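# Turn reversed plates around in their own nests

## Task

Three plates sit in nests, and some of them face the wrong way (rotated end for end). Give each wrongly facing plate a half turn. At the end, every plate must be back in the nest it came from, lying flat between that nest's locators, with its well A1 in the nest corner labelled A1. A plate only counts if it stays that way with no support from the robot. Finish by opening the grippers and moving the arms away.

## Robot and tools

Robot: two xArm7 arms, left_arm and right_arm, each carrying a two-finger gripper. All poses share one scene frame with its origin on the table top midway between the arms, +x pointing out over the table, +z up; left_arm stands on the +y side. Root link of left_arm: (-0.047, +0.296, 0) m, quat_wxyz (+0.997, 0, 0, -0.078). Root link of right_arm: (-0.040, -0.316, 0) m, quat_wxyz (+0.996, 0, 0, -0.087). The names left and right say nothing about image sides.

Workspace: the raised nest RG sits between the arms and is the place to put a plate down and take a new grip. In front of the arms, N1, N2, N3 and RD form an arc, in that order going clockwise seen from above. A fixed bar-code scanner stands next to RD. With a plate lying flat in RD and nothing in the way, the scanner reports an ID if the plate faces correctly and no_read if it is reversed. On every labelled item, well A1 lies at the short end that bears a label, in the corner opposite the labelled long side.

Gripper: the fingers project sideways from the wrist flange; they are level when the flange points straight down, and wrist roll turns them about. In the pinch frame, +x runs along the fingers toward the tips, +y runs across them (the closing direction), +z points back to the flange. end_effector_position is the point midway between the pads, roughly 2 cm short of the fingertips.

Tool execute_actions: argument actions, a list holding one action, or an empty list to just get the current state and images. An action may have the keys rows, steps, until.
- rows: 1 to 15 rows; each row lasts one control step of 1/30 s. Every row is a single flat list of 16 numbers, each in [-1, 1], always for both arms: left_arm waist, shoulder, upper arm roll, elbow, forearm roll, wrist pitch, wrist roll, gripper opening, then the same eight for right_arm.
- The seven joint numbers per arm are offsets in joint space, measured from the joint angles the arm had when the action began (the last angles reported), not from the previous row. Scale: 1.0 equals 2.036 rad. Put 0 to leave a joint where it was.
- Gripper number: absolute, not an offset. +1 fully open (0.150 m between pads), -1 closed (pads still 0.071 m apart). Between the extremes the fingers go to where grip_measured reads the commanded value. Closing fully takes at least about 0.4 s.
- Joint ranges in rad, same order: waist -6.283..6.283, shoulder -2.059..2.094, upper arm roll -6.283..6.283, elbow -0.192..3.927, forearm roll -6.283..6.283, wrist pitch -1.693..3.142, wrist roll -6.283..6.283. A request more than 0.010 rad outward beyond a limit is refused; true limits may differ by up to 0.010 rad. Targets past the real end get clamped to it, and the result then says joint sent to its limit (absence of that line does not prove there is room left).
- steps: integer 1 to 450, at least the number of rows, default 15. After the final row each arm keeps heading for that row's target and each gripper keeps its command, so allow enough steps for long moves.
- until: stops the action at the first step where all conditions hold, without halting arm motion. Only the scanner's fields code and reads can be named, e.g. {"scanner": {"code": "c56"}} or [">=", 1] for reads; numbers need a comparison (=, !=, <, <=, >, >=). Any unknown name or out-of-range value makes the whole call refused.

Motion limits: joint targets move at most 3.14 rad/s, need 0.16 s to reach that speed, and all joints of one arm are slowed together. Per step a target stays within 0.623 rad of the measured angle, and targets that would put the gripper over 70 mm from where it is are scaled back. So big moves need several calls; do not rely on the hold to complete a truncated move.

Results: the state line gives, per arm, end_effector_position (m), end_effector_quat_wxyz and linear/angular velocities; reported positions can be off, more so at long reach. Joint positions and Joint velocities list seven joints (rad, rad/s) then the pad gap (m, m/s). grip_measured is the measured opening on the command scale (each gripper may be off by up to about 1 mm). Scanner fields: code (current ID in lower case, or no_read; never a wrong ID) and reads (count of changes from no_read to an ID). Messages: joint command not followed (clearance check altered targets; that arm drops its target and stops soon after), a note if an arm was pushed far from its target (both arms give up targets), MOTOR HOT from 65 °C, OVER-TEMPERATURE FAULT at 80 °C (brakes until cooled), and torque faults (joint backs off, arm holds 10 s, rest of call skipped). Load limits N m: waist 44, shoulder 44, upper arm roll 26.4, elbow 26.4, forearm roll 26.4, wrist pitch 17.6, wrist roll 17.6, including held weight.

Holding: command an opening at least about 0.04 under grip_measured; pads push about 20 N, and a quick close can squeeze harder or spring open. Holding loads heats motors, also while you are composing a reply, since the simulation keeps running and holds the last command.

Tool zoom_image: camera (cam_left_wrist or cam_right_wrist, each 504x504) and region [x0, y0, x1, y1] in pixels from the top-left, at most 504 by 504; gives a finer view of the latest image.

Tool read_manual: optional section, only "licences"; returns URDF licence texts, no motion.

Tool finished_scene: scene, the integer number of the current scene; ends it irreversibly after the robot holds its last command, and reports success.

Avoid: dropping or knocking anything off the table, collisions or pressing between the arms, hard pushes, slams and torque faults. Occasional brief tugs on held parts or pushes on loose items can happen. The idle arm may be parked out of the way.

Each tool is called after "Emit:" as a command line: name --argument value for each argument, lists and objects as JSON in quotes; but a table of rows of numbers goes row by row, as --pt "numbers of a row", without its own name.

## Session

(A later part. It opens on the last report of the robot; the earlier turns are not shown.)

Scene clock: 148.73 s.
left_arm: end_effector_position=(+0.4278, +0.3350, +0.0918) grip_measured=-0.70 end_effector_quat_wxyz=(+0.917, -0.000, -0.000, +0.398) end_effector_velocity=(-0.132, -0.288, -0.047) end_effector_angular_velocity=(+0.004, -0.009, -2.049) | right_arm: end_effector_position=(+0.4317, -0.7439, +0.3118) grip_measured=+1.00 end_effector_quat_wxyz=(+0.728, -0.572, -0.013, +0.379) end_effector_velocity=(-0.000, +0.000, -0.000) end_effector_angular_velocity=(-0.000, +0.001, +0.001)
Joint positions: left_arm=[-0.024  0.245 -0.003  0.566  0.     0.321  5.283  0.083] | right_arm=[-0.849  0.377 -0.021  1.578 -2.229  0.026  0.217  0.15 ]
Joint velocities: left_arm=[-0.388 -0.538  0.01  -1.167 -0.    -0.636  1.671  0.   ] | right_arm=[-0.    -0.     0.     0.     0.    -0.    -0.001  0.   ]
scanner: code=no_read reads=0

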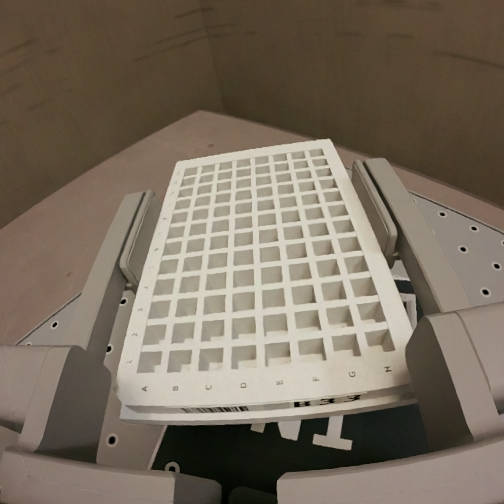

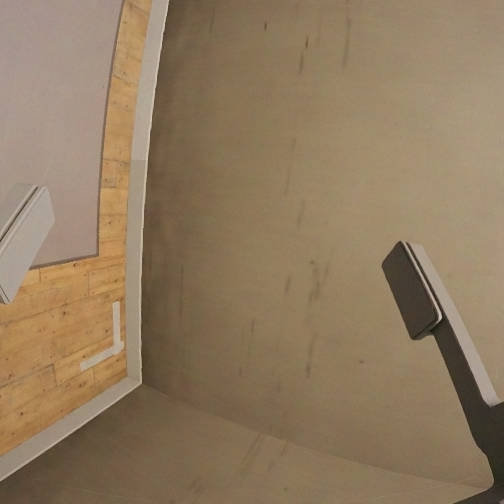

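Emit:
execute_actions --actions '[{"rows":[[-0.0275,-0.0385,0.001,-0.0829,0,-0.0459,0.1189,-0.82,0,0,0,0,0,0,0,1],[-0.0275,-0.0340,0.001,-0.0822,0,-0.0500,0.1189,-0.82,0,0,0,0,0,0,0,1],[-0.0275,-0.0260,0.001,-0.0810,0,-0.0570,0.1189,-0.82,0,0,0,0,0,0,0,1],[-0.0275,-0.0160,0.001,-0.0795,0,-0.0655,0.1189,-0.82,0,0,0,0,0,0,0,1],[-0.0275,-0.0050,0.001,-0.0778,0,-0.0750,0.1189,-0.82,0,0,0,0,0,0,0,1],[-0.0275,0.0060,0.001,-0.0760,0,-0.0840,0.1189,-0.82,0,0,0,0,0,0,0,1],[-0.0275,0.0150,0.001,-0.0746,0,-0.0915,0.1189,-0.82,0,0,0,0,0,0,0,1],[-0.0275,0.0210,0.001,-0.0736,0,-0.0963,0.1189,-0.82,0,0,0,0,0,0,0,1],[-0.0275,0.0237,0.001,-0.0732,0,-0.0984,0.1189,-0.82,0,0,0,0,0,0,0,1]],"steps":9}]'

Scene clock: 159.57 s.
left_arm: end_effector_position=(+0.4038, +0.2920, +0.0720) grip_measured=-0.70 end_effector_quat_wxyz=(+0.966, -0.001, -0.003, +0.258) end_effector_velocity=(-0.008, +0.003, -0.127) end_effector_angular_velocity=(+0.008, +0.035, +0.003) | right_arm: end_effector_position=(+0.4317, -0.7439, +0.3118) grip_measured=+1.00 end_effector_quat_wxyz=(+0.728, -0.572, -0.013, +0.379) end_effector_velocity=(+0.000, +0.000, -0.000) end_effector_angular_velocity=(+0.001, -0.000, +0.000)
Joint positions: left_arm=[-0.08   0.228 -0.001  0.407  0.     0.174  5.525  0.083] | right_arm=[-0.849  0.377 -0.021  1.578 -2.229  0.026  0.217  0.15 ]
Joint velocities: left_arm=[ 0.001  0.51   0.002  0.07   0.    -0.404 -0.    -0.   ] | right_arm=[-0.     0.     0.    -0.001 -0.    -0.     0.     0.   ]
scanner: code=no_read reads=0

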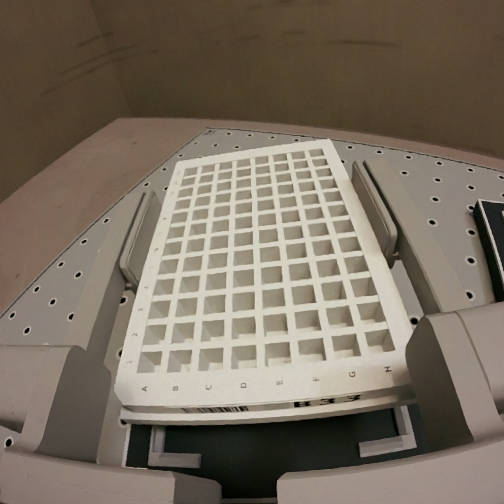

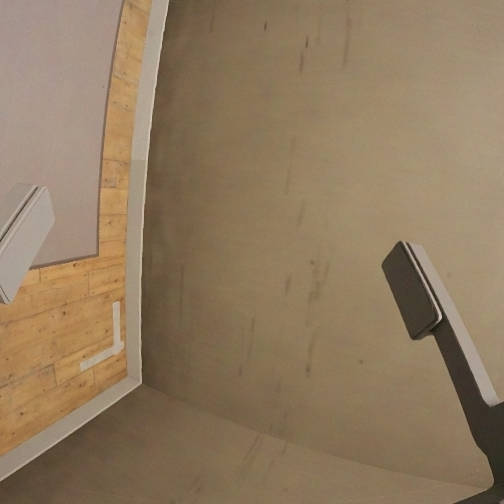

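Emit:
execute_actions --actions '[]'

Emit:
zoom_image --camera "cam_left_wrist" --region '[90, 380, 216, 470]'

Emit:
zoom_image --camera "cam_left_wrist" --region '[320, 370, 446, 460]'

Emit:
zoom_image --camera "cam_left_wrist" --region '[300, 130, 400, 200]'

Emit:
zoom_image --camera "cam_left_wrist" --region '[90, 270, 190, 390]'

Scene clock: 163.97 s.
left_arm: end_effector_position=(+0.4031, +0.2922, +0.0564) grip_measured=-0.70 end_effector_quat_wxyz=(+0.966, -0.001, -0.002, +0.258) end_effector_velocity=(+0.000, -0.000, +0.000) end_effector_angular_velocity=(-0.000, -0.000, -0.001) | right_arm: end_effector_position=(+0.4317, -0.7439, +0.3118) grip_measured=+1.00 end_effector_quat_wxyz=(+0.728, -0.572, -0.013, +0.379) end_effector_velocity=(-0.000, -0.000, +0.000) end_effector_angular_velocity=(-0.000, -0.000, -0.000)
Joint positions: left_arm=[-0.08   0.293 -0.001  0.417  0.     0.12   5.525  0.083] | right_arm=[-0.849  0.377 -0.021  1.578 -2.229  0.026  0.217  0.15 ]
Joint velocities: left_arm=[ 0.     0.    -0.001  0.     0.001 -0.    -0.     0.   ] | right_arm=[-0. -0. -0.  0. -0.  0.  0.  0.]
scanner: code=no_read reads=0

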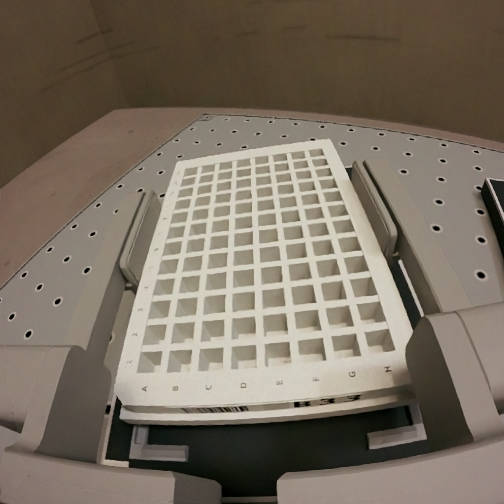

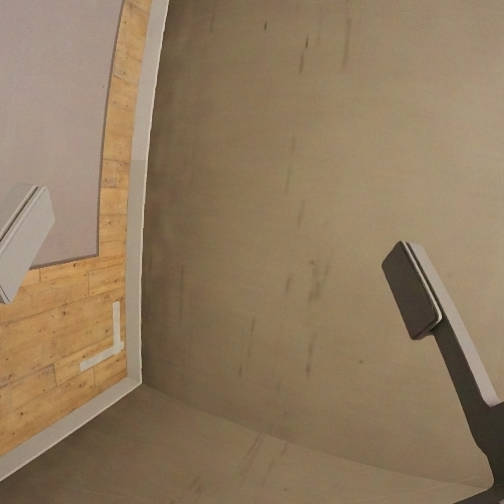

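Region (90, 380, 216, 470) of cam_left_wrist's 504x504 image, scaled by 4.000, with more detail than that image has; it fills the top 360 rows of this view, and the rest is white.

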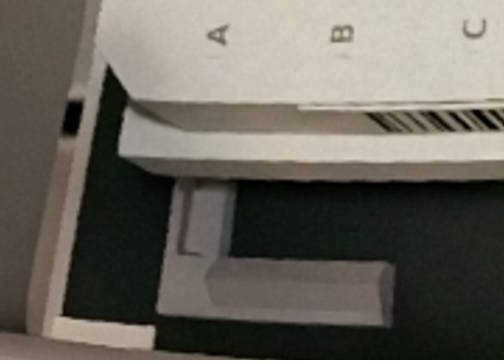

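Region (320, 370, 446, 460) of cam_left_wrist's 504x504 image, scaled by 4.000, with more detail than that image has; it fills the top 360 rows of this view, and the rest is white.

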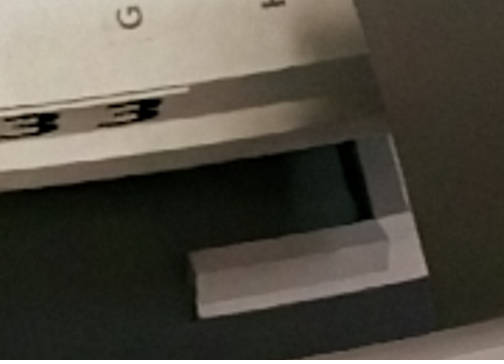

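Region (300, 130, 400, 200) of cam_left_wrist's 504x504 image, scaled by 5.040, with more detail than that image has; it fills the top 353 rows of this view, and the rest is white.

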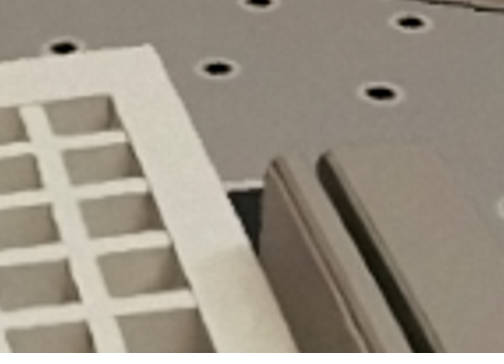

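Region (90, 270, 190, 390) of cam_left_wrist's 504x504 image, scaled by 4.200, with more detail than that image has.

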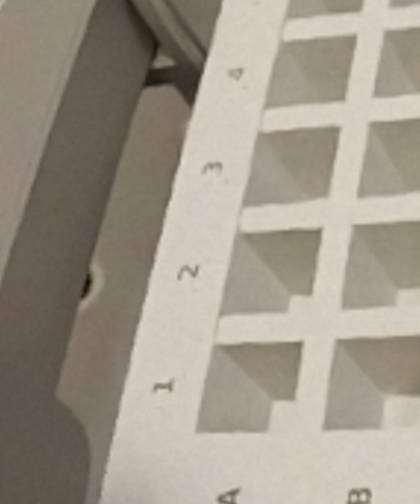

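Emit:
execute_actions --actions '[{"rows":[[-0.0013,0.0009,0,-0.0010,0,-0.0019,-0.0013,-0.82,0,0,0,0,0,0,0,1],[-0.0028,0.0019,0,-0.0021,0,-0.0040,-0.0028,-0.82,0,0,0,0,0,0,0,1],[-0.0039,0.0027,0,-0.0030,0,-0.0056,-0.0039,-0.82,0,0,0,0,0,0,0,1]],"steps":3}]'

Scene clock: 193.63 s.
left_arm: end_effector_position=(+0.4029, +0.2920, +0.0563) grip_measured=-0.70 end_effector_quat_wxyz=(+0.966, -0.001, -0.002, +0.258) end_effector_velocity=(-0.009, -0.007, -0.006) end_effector_angular_velocity=(-0.001, -0.008, +0.003) | right_arm: end_effector_position=(+0.4317, -0.7439, +0.3118) grip_measured=+1.00 end_effector_quat_wxyz=(+0.728, -0.572, -0.013, +0.379) end_effector_velocity=(+0.000, +0.000, +0.000) end_effector_angular_velocity=(-0.001, -0.001, +0.000)
Joint positions: left_arm=[-0.081  0.293 -0.     0.417  0.     0.119  5.524  0.083] | right_arm=[-0.849  0.377 -0.021  1.578 -2.229  0.026  0.217  0.15 ]
Joint velocities: left_arm=[-0.03   0.019  0.003 -0.02   0.001 -0.046 -0.032  0.   ] | right_arm=[-0.    -0.     0.001  0.    -0.     0.     0.     0.   ]
scanner: code=no_read reads=0

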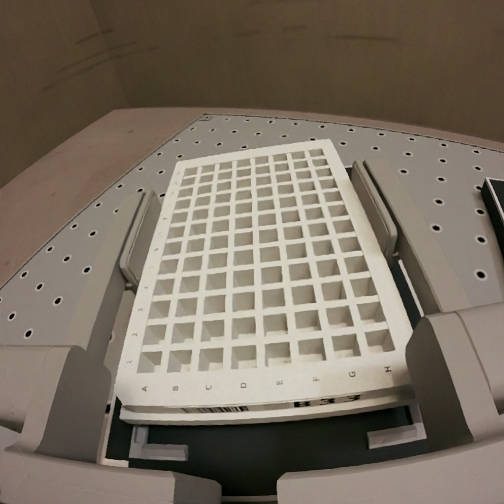

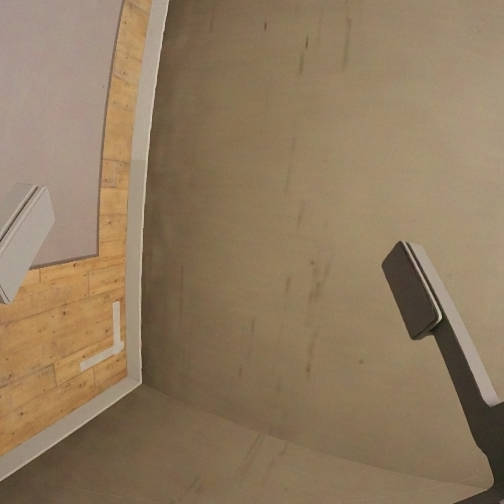

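Emit:
execute_actions --actions '[]'

Emit:
zoom_image --camera "cam_left_wrist" --region '[90, 380, 216, 470]'

Emit:
zoom_image --camera "cam_left_wrist" --region '[320, 370, 446, 460]'

Emit:
zoom_image --camera "cam_left_wrist" --region '[300, 130, 400, 200]'

Emit:
zoom_image --camera "cam_left_wrist" --region '[90, 270, 190, 390]'

Scene clock: 196.27 s.
left_arm: end_effector_position=(+0.4002, +0.2902, +0.0543) grip_measured=-0.70 end_effector_quat_wxyz=(+0.966, -0.001, -0.002, +0.258) end_effector_velocity=(-0.000, +0.000, -0.000) end_effector_angular_velocity=(+0.000, +0.000, -0.000) | right_arm: end_effector_position=(+0.4317, -0.7439, +0.3118) grip_measured=+1.00 end_effector_quat_wxyz=(+0.728, -0.572, -0.013, +0.379) end_effector_velocity=(+0.000, -0.000, +0.000) end_effector_angular_velocity=(-0.001, -0.001, -0.000)
Joint positions: left_arm=[-0.088  0.298 -0.001  0.411  0.     0.109  5.517  0.083] | right_arm=[-0.849  0.377 -0.021  1.578 -2.229  0.026  0.217  0.15 ]
Joint velocities: left_arm=[-0. -0.  0. -0.  0.  0. -0.  0.] | right_arm=[ 0.    -0.     0.     0.     0.     0.001  0.     0.   ]
scanner: code=no_read reads=0

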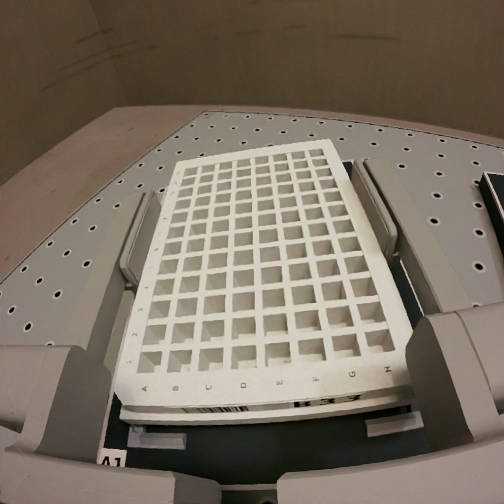

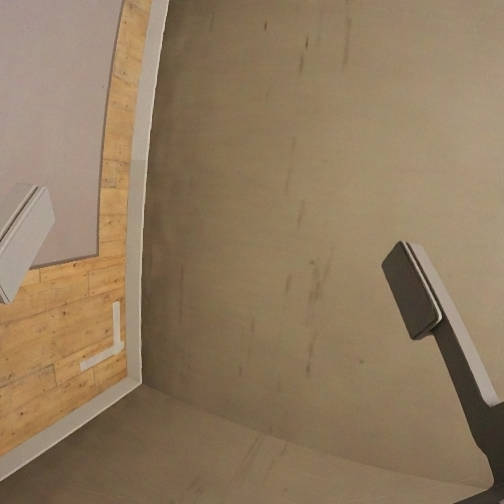

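Region (90, 380, 216, 470) of cam_left_wrist's 504x504 image, scaled by 4.000, with more detail than that image has; it fills the top 360 rows of this view, and the rest is white.

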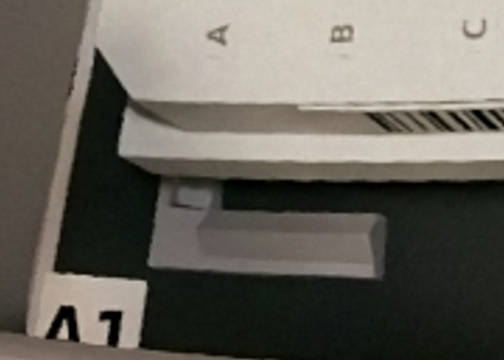

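Region (320, 370, 446, 460) of cam_left_wrist's 504x504 image, scaled by 4.000, with more detail than that image has; it fills the top 360 rows of this view, and the rest is white.

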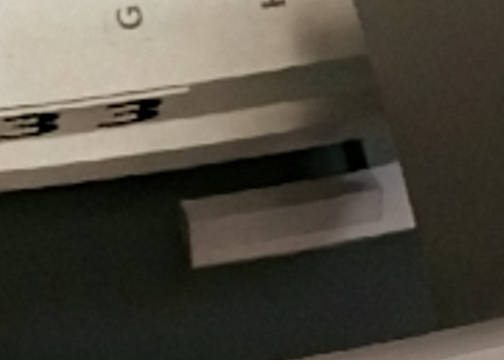

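Region (300, 130, 400, 200) of cam_left_wrist's 504x504 image, scaled by 5.040, with more detail than that image has; it fills the top 353 rows of this view, and the rest is white.

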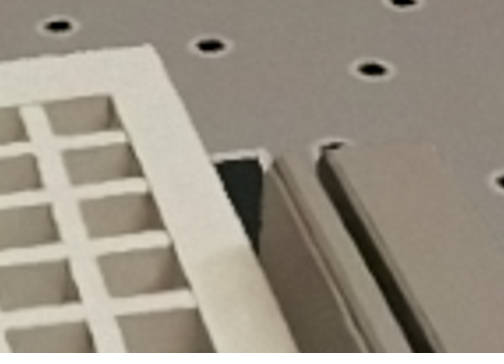

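Region (90, 270, 190, 390) of cam_left_wrist's 504x504 image, scaled by 4.200, with more detail than that image has.

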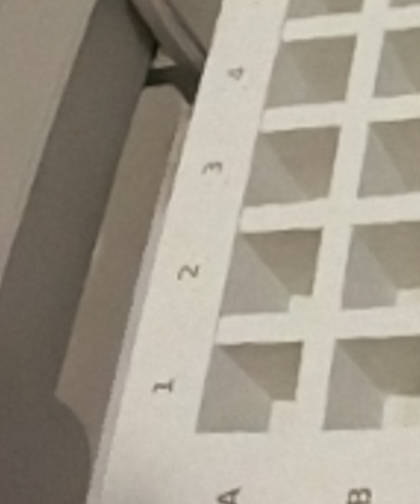

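Emit:
execute_actions --actions '[{"rows":[[0,0.0020,0,0.0004,0,-0.0016,0,-0.82,0,0,0,0,0,0,0,1],[0,0.0045,0,0.0009,0,-0.0035,0,-0.82,0,0,0,0,0,0,0,1],[0,0.0072,0,0.0015,0,-0.0057,0,-0.82,0,0,0,0,0,0,0,1],[0,0.0100,0,0.0021,0,-0.0079,0,-0.82,0,0,0,0,0,0,0,1],[0,0.0127,0,0.0027,0,-0.0100,0,-0.82,0,0,0,0,0,0,0,1],[0,0.0155,0,0.0033,0,-0.0122,0,-0.82,0,0,0,0,0,0,0,1],[0,0.0180,0,0.0039,0,-0.0141,0,-0.82,0,0,0,0,0,0,0,1],[0,0.0202,0,0.0044,0,-0.0158,0,-0.82,0,0,0,0,0,0,0,1],[0,0.0220,0,0.0048,0,-0.0172,0,-0.82,0,0,0,0,0,0,0,1],[0,0.0235,0,0.0051,0,-0.0184,0,-0.82,0,0,0,0,0,0,0,1],[0,0.0245,0,0.0053,0,-0.0192,0,-0.82,0,0,0,0,0,0,0,1],[0,0.0250,0,0.0054,0,-0.0196,0,-0.82,0,0,0,0,0,0,0,1]],"steps":12}]'

Scene clock: 204.47 s.
left_arm: end_effector_position=(+0.4001, +0.2902, +0.0454) grip_measured=-0.70 end_effector_quat_wxyz=(+0.966, -0.001, -0.001, +0.258) end_effector_velocity=(-0.000, +0.000, -0.026) end_effector_angular_velocity=(+0.000, +0.001, -0.000) | right_arm: end_effector_position=(+0.4317, -0.7439, +0.3118) grip_measured=+1.00 end_effector_quat_wxyz=(+0.728, -0.572, -0.013, +0.379) end_effector_velocity=(+0.000, +0.000, -0.000) end_effector_angular_velocity=(+0.001, -0.001, -0.000)
Joint positions: left_arm=[-0.088  0.337 -0.001  0.419  0.     0.079  5.517  0.083] | right_arm=[-0.849  0.377 -0.021  1.578 -2.229  0.026  0.217  0.15 ]
Joint velocities: left_arm=[-0.     0.115  0.     0.025  0.    -0.089  0.     0.   ] | right_arm=[-0.     0.     0.    -0.001  0.     0.     0.001  0.   ]
scanner: code=no_read reads=0

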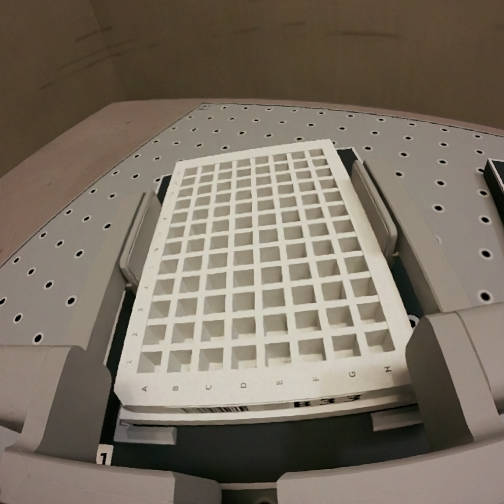

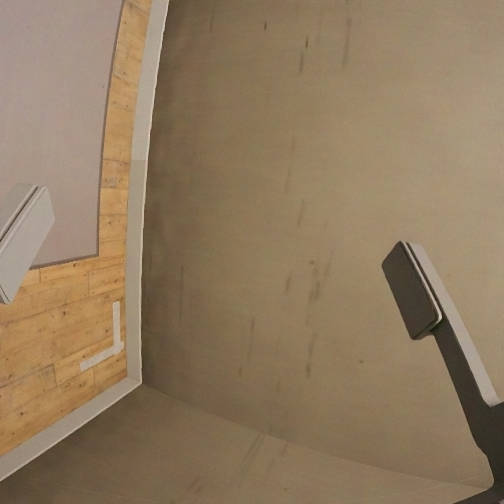

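Emit:
execute_actions --actions '[]'

Emit:
zoom_image --camera "cam_left_wrist" --region '[90, 380, 216, 470]'

Emit:
zoom_image --camera "cam_left_wrist" --region '[320, 370, 446, 460]'

Emit:
zoom_image --camera "cam_left_wrist" --region '[140, 120, 392, 200]'

Scene clock: 208.63 s.
left_arm: end_effector_position=(+0.4001, +0.2902, +0.0426) grip_measured=-0.70 end_effector_quat_wxyz=(+0.966, -0.001, -0.002, +0.258) end_effector_velocity=(-0.000, +0.001, -0.000) end_effector_angular_velocity=(+0.001, +0.001, +0.001) | right_arm: end_effector_position=(+0.4317, -0.7439, +0.3118) grip_measured=+1.00 end_effector_quat_wxyz=(+0.728, -0.572, -0.013, +0.379) end_effector_velocity=(+0.000, +0.000, -0.000) end_effector_angular_velocity=(+0.000, -0.000, +0.000)
Joint positions: left_arm=[-0.088  0.349 -0.001  0.422  0.     0.069  5.517  0.083] | right_arm=[-0.849  0.377 -0.021  1.578 -2.229  0.026  0.217  0.15 ]
Joint velocities: left_arm=[0.    0.001 0.002 0.    0.    0.    0.    0.   ] | right_arm=[-0.  0.  0. -0. -0.  0.  0.  0.]
scanner: code=no_read reads=0

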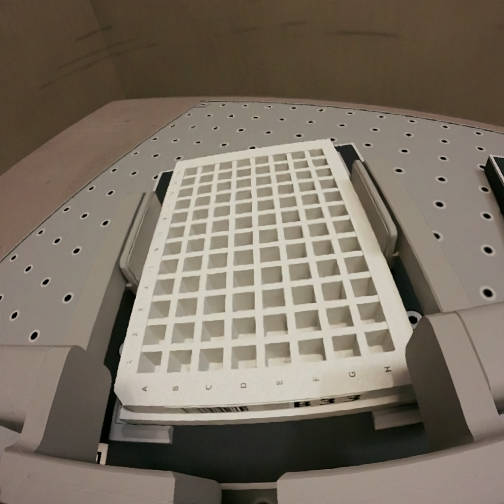

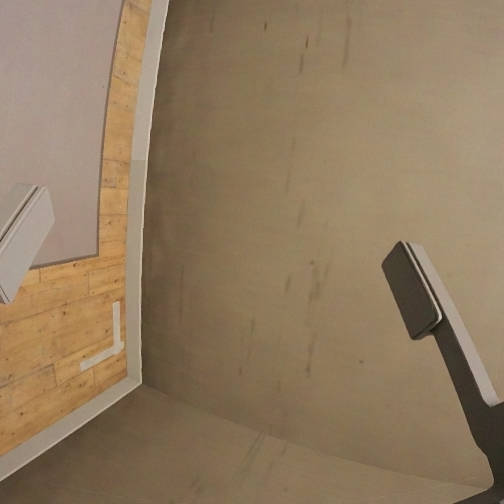

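Region (90, 380, 216, 470) of cam_left_wrist's 504x504 image, scaled by 4.000, with more detail than that image has; it fills the top 360 rows of this view, and the rest is white.

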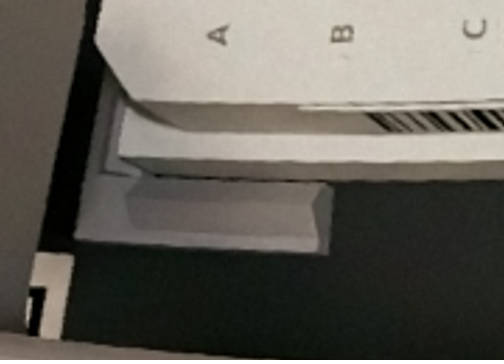

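Region (320, 370, 446, 460) of cam_left_wrist's 504x504 image, scaled by 4.000, with more detail than that image has; it fills the top 360 rows of this view, and the rest is white.

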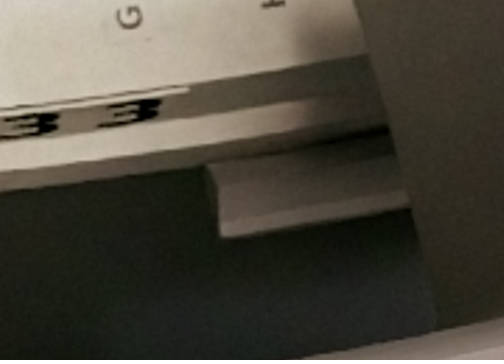

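Region (140, 120, 392, 200) of cam_left_wrist's 504x504 image, scaled by 2.000, with more detail than that image has; it fills the top 160 rows of this view, and the rest is white.

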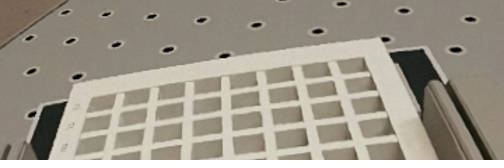

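Emit:
execute_actions --actions '[{"rows":[[0,0.0006,0,0.0001,0,-0.0005,0,-0.78,0,0,0,0,0,0,0,1],[0,0.0006,0,0.0001,0,-0.0005,0,-0.72,0,0,0,0,0,0,0,1],[0,0.0006,0,0.0001,0,-0.0005,0,-0.66,0,0,0,0,0,0,0,1],[0,0.0006,0,0.0001,0,-0.0005,0,-0.5,0,0,0,0,0,0,0,1],[0,0.0006,0,0.0001,0,-0.0005,0,-0.2,0,0,0,0,0,0,0,1]],"steps":5}]'

Scene clock: 213.13 s.
left_arm: end_effector_position=(+0.4001, +0.2902, +0.0424) grip_measured=-0.59 end_effector_quat_wxyz=(+0.966, -0.001, -0.002, +0.258) end_effector_velocity=(-0.001, +0.001, -0.002) end_effector_angular_velocity=(+0.001, +0.003, +0.002) | right_arm: end_effector_position=(+0.4317, -0.7439, +0.3118) grip_measured=+1.00 end_effector_quat_wxyz=(+0.728, -0.572, -0.013, +0.379) end_effector_velocity=(+0.000, +0.000, +0.000) end_effector_angular_velocity=(+0.001, -0.001, -0.000)
Joint positions: left_arm=[-0.088  0.35  -0.001  0.422  0.     0.068  5.517  0.087] | right_arm=[-0.849  0.377 -0.021  1.578 -2.229  0.026  0.217  0.15 ]
Joint velocities: left_arm=[ 0.     0.006  0.001  0.    -0.    -0.003 -0.     0.186] | right_arm=[-0.     0.    -0.     0.     0.    -0.001  0.001  0.   ]
scanner: code=no_read reads=0

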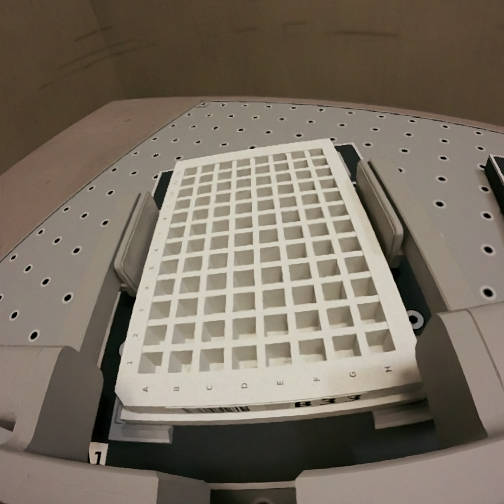

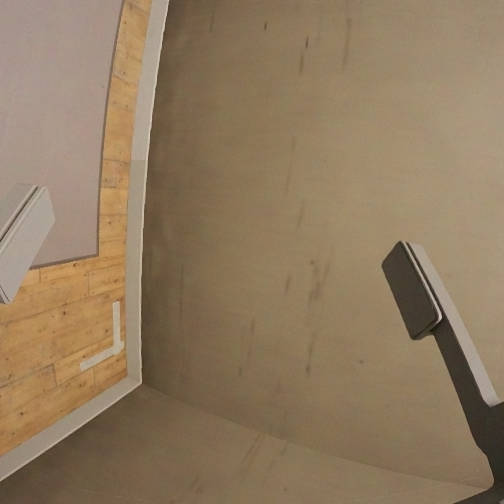

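Emit:
execute_actions --actions '[{"rows":[[0,-0.006,0,-0.0012,0,0.005,0,-0.2,0,0,0,0,0,0,0,1],[0,-0.016,0,-0.003,0,0.013,0,-0.2,0,0,0,0,0,0,0,1],[0,-0.030,0,-0.006,0,0.025,0,-0.2,0,0,0,0,0,0,0,1],[0,-0.048,0,-0.009,0,0.040,0,-0.2,0,0,0,0,0,0,0,1],[0,-0.070,0,-0.012,0,0.059,0,-0.2,0,0,0,0,0,0,0,1],[0,-0.096,0,-0.016,0,0.081,0,-0.2,0,0,0,0,0,0,0,1],[-0.005,-0.126,0,-0.020,0,0.107,0.004,-0.2,0,0,0,0,0,0,0,1],[-0.015,-0.160,0,-0.025,0,0.136,0.013,0,0,0,0,0,0,0,0,1],[-0.030,-0.198,0,-0.031,0,0.168,0.026,0.3,0,0,0,0,0,0,0,1],[-0.050,-0.240,0,-0.038,0,0.203,0.043,0.6,0,0,0,0,0,0,0,1],[-0.072,-0.284,0,-0.045,0,0.240,0.062,1,0,0,0,0,0,0,0,1],[-0.095,-0.330,0,-0.052,0,0.279,0.081,1,0,0,0,0,0,0,0,1],[-0.118,-0.376,0,-0.060,0,0.317,0.101,1,0,0,0,0,0,0,0,1],[-0.140,-0.422,0,-0.067,0,0.356,0.120,1,0,0,0,0,0,0,0,1],[-0.178,-0.501,0,-0.080,0,0.423,0.152,1,0,0,0,0,0,0,0,1]],"steps":22}]'

Scene clock: 234.43 s.
left_arm: end_effector_position=(+0.3746, +0.1944, +0.1773) grip_measured=+1.00 end_effector_quat_wxyz=(+0.996, +0.001, +0.000, +0.087) end_effector_velocity=(-0.136, -0.231, +0.217) end_effector_angular_velocity=(-0.006, -0.013, -0.933) | right_arm: end_effector_position=(+0.4317, -0.7439, +0.3118) grip_measured=+1.00 end_effector_quat_wxyz=(+0.728, -0.572, -0.013, +0.379) end_effector_velocity=(+0.000, +0.000, -0.000) end_effector_angular_velocity=(+0.001, -0.000, +0.000)
Joint positions: left_arm=[-0.275 -0.276 -0.001  0.322  0.001  0.6    5.676  0.15 ] | right_arm=[-0.849  0.377 -0.021  1.578 -2.229  0.026  0.217  0.15 ]
Joint velocities: left_arm=[-0.506 -1.142  0.002 -0.179 -0.002  0.949  0.431  0.   ] | right_arm=[ 0.     0.     0.    -0.001 -0.     0.     0.001  0.   ]
scanner: code=no_read reads=0

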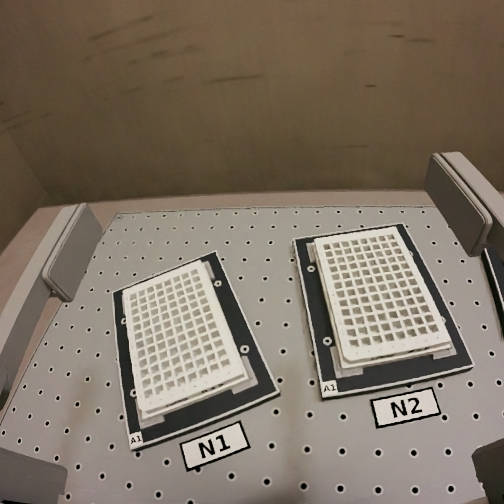

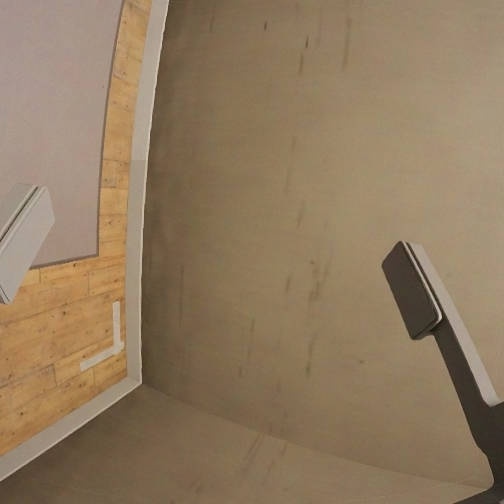

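Emit:
zoom_image --camera "cam_left_wrist" --region '[100, 240, 300, 460]'

Emit:
zoom_image --camera "cam_left_wrist" --region '[290, 215, 480, 405]'

Emit:
execute_actions --actions '[{"steps":1}]'

Region (100, 240, 300, 460) of cam_left_wrist's 504x504 image, scaled by 2.291, with more detail than that image has; it fills the left 458 columns of this view, and the rest is white.

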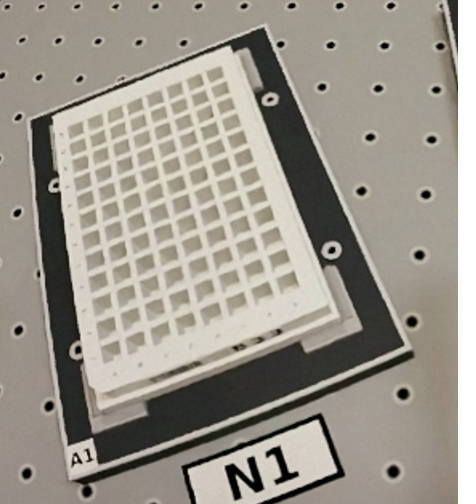

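Region (290, 215, 480, 405) of cam_left_wrist's 504x504 image, scaled by 2.653, with more detail than that image has.

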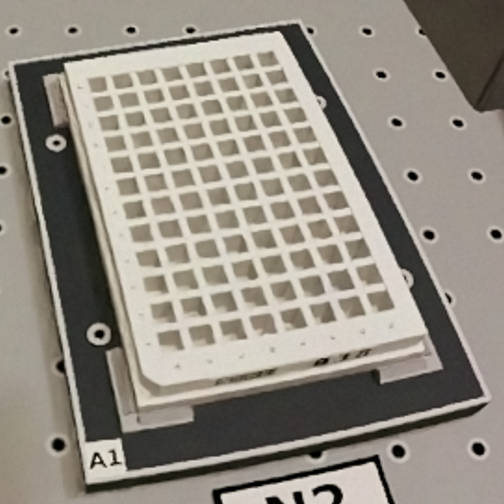

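Scene clock: 239.27 s.
left_arm: end_effector_position=(+0.3457, +0.1572, +0.2118) grip_measured=+1.00 end_effector_quat_wxyz=(+1.000, +0.001, +0.000, +0.005) end_effector_velocity=(-0.002, -0.001, -0.000) end_effector_angular_velocity=(+0.002, +0.004, -0.006) | right_arm: end_effector_position=(+0.4317, -0.7439, +0.3118) grip_measured=+1.00 end_effector_quat_wxyz=(+0.728, -0.572, -0.013, +0.379) end_effector_velocity=(+0.000, -0.000, -0.000) end_effector_angular_velocity=(+0.000, -0.000, -0.001)
Joint positions: left_arm=[-0.364 -0.475 -0.001  0.291  0.     0.767  5.752  0.15 ] | right_arm=[-0.849  0.377 -0.021  1.578 -2.229  0.026  0.217  0.15 ]
Joint velocities: left_arm=[-0.003 -0.006  0.001 -0.001 -0.     0.009  0.004  0.   ] | right_arm=[ 0.     0.     0.    -0.     0.     0.001  0.001  0.   ]
scanner: code=no_read reads=0

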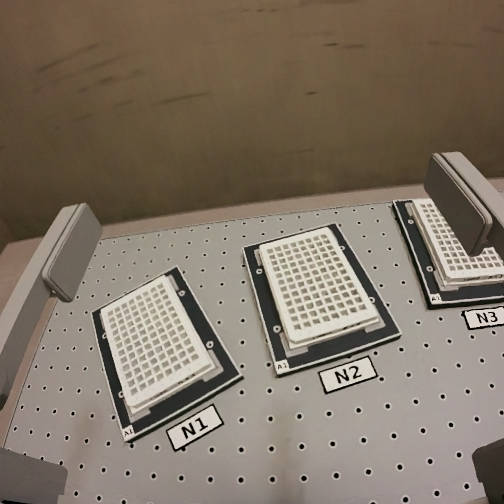

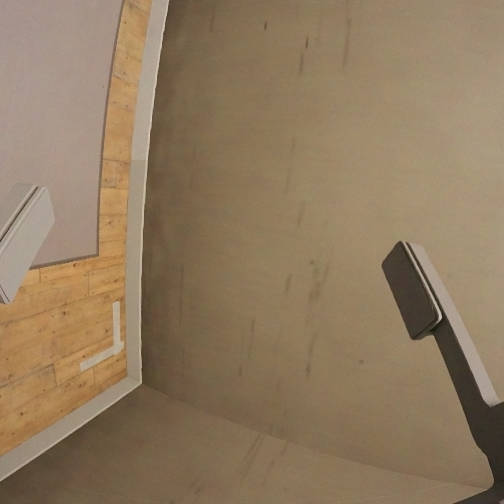

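Emit:
execute_actions --actions '[]'

Scene clock: 240.27 s.
left_arm: end_effector_position=(+0.3100, +0.1276, +0.2399) grip_measured=+1.00 end_effector_quat_wxyz=(+0.997, +0.000, -0.000, -0.075) end_effector_velocity=(-0.000, -0.000, +0.000) end_effector_angular_velocity=(-0.000, -0.001, -0.001) | right_arm: end_effector_position=(+0.4317, -0.7439, +0.3118) grip_measured=+1.00 end_effector_quat_wxyz=(+0.728, -0.572, -0.013, +0.379) end_effector_velocity=(+0.000, +0.000, -0.000) end_effector_angular_velocity=(+0.000, +0.000, +0.001)
Joint positions: left_arm=[-0.45  -0.67  -0.001  0.259  0.     0.93   5.826  0.15 ] | right_arm=[-0.849  0.377 -0.021  1.578 -2.229  0.026  0.217  0.15 ]
Joint velocities: left_arm=[-0.001 -0.001 -0.001 -0.    -0.001  0.    -0.     0.   ] | right_arm=[-0. -0.  0. -0. -0. -0. -0.  0.]
scanner: code=no_read reads=0

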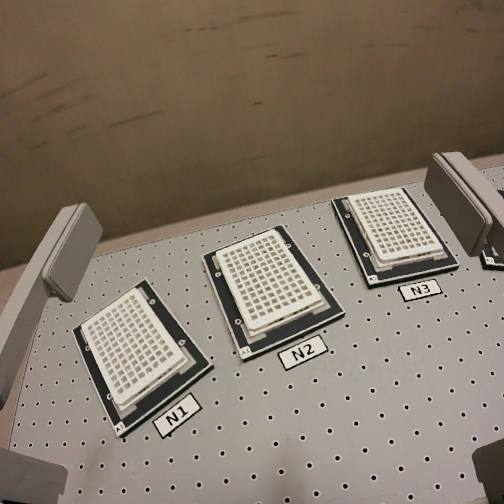

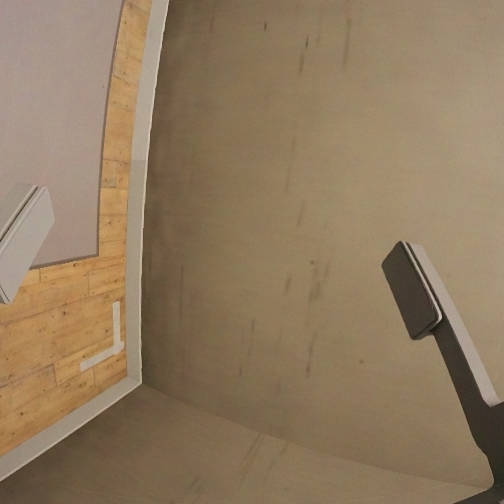

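Emit:
zoom_image --camera "cam_left_wrist" --region '[325, 180, 465, 300]'

Emit:
zoom_image --camera "cam_left_wrist" --region '[65, 270, 225, 440]'

Emit:
zoom_image --camera "cam_left_wrist" --region '[195, 220, 350, 365]'

Region (325, 180, 465, 300) of cam_left_wrist's 504x504 image, scaled by 3.600, with more detail than that image has; it fills the top 432 rows of this view, and the rest is white.

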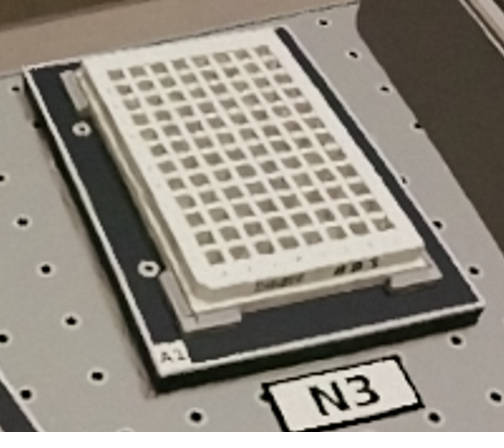

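Region (65, 270, 225, 440) of cam_left_wrist's 504x504 image, scaled by 2.965, with more detail than that image has; it fills the left 474 columns of this view, and the rest is white.

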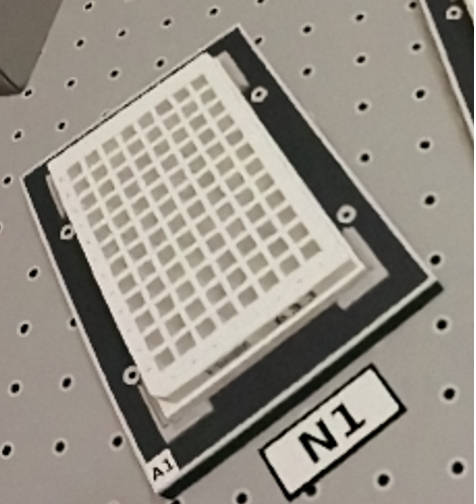

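Region (195, 220, 350, 365) of cam_left_wrist's 504x504 image, scaled by 3.252, with more detail than that image has; it fills the top 471 rows of this view, and the rest is white.

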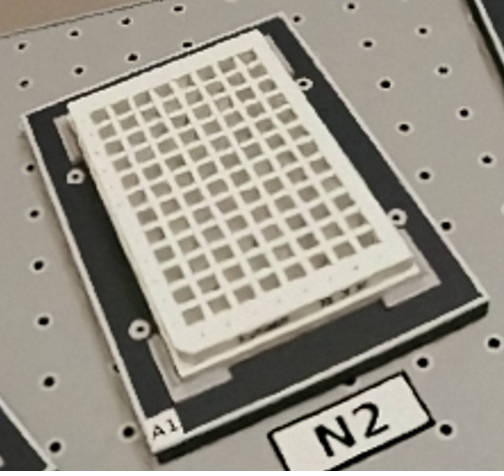

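All three plates now show the label at the near end and sit inside their locators.

Emit:
finished_scene --scene 2

The scene is finished: the task was done.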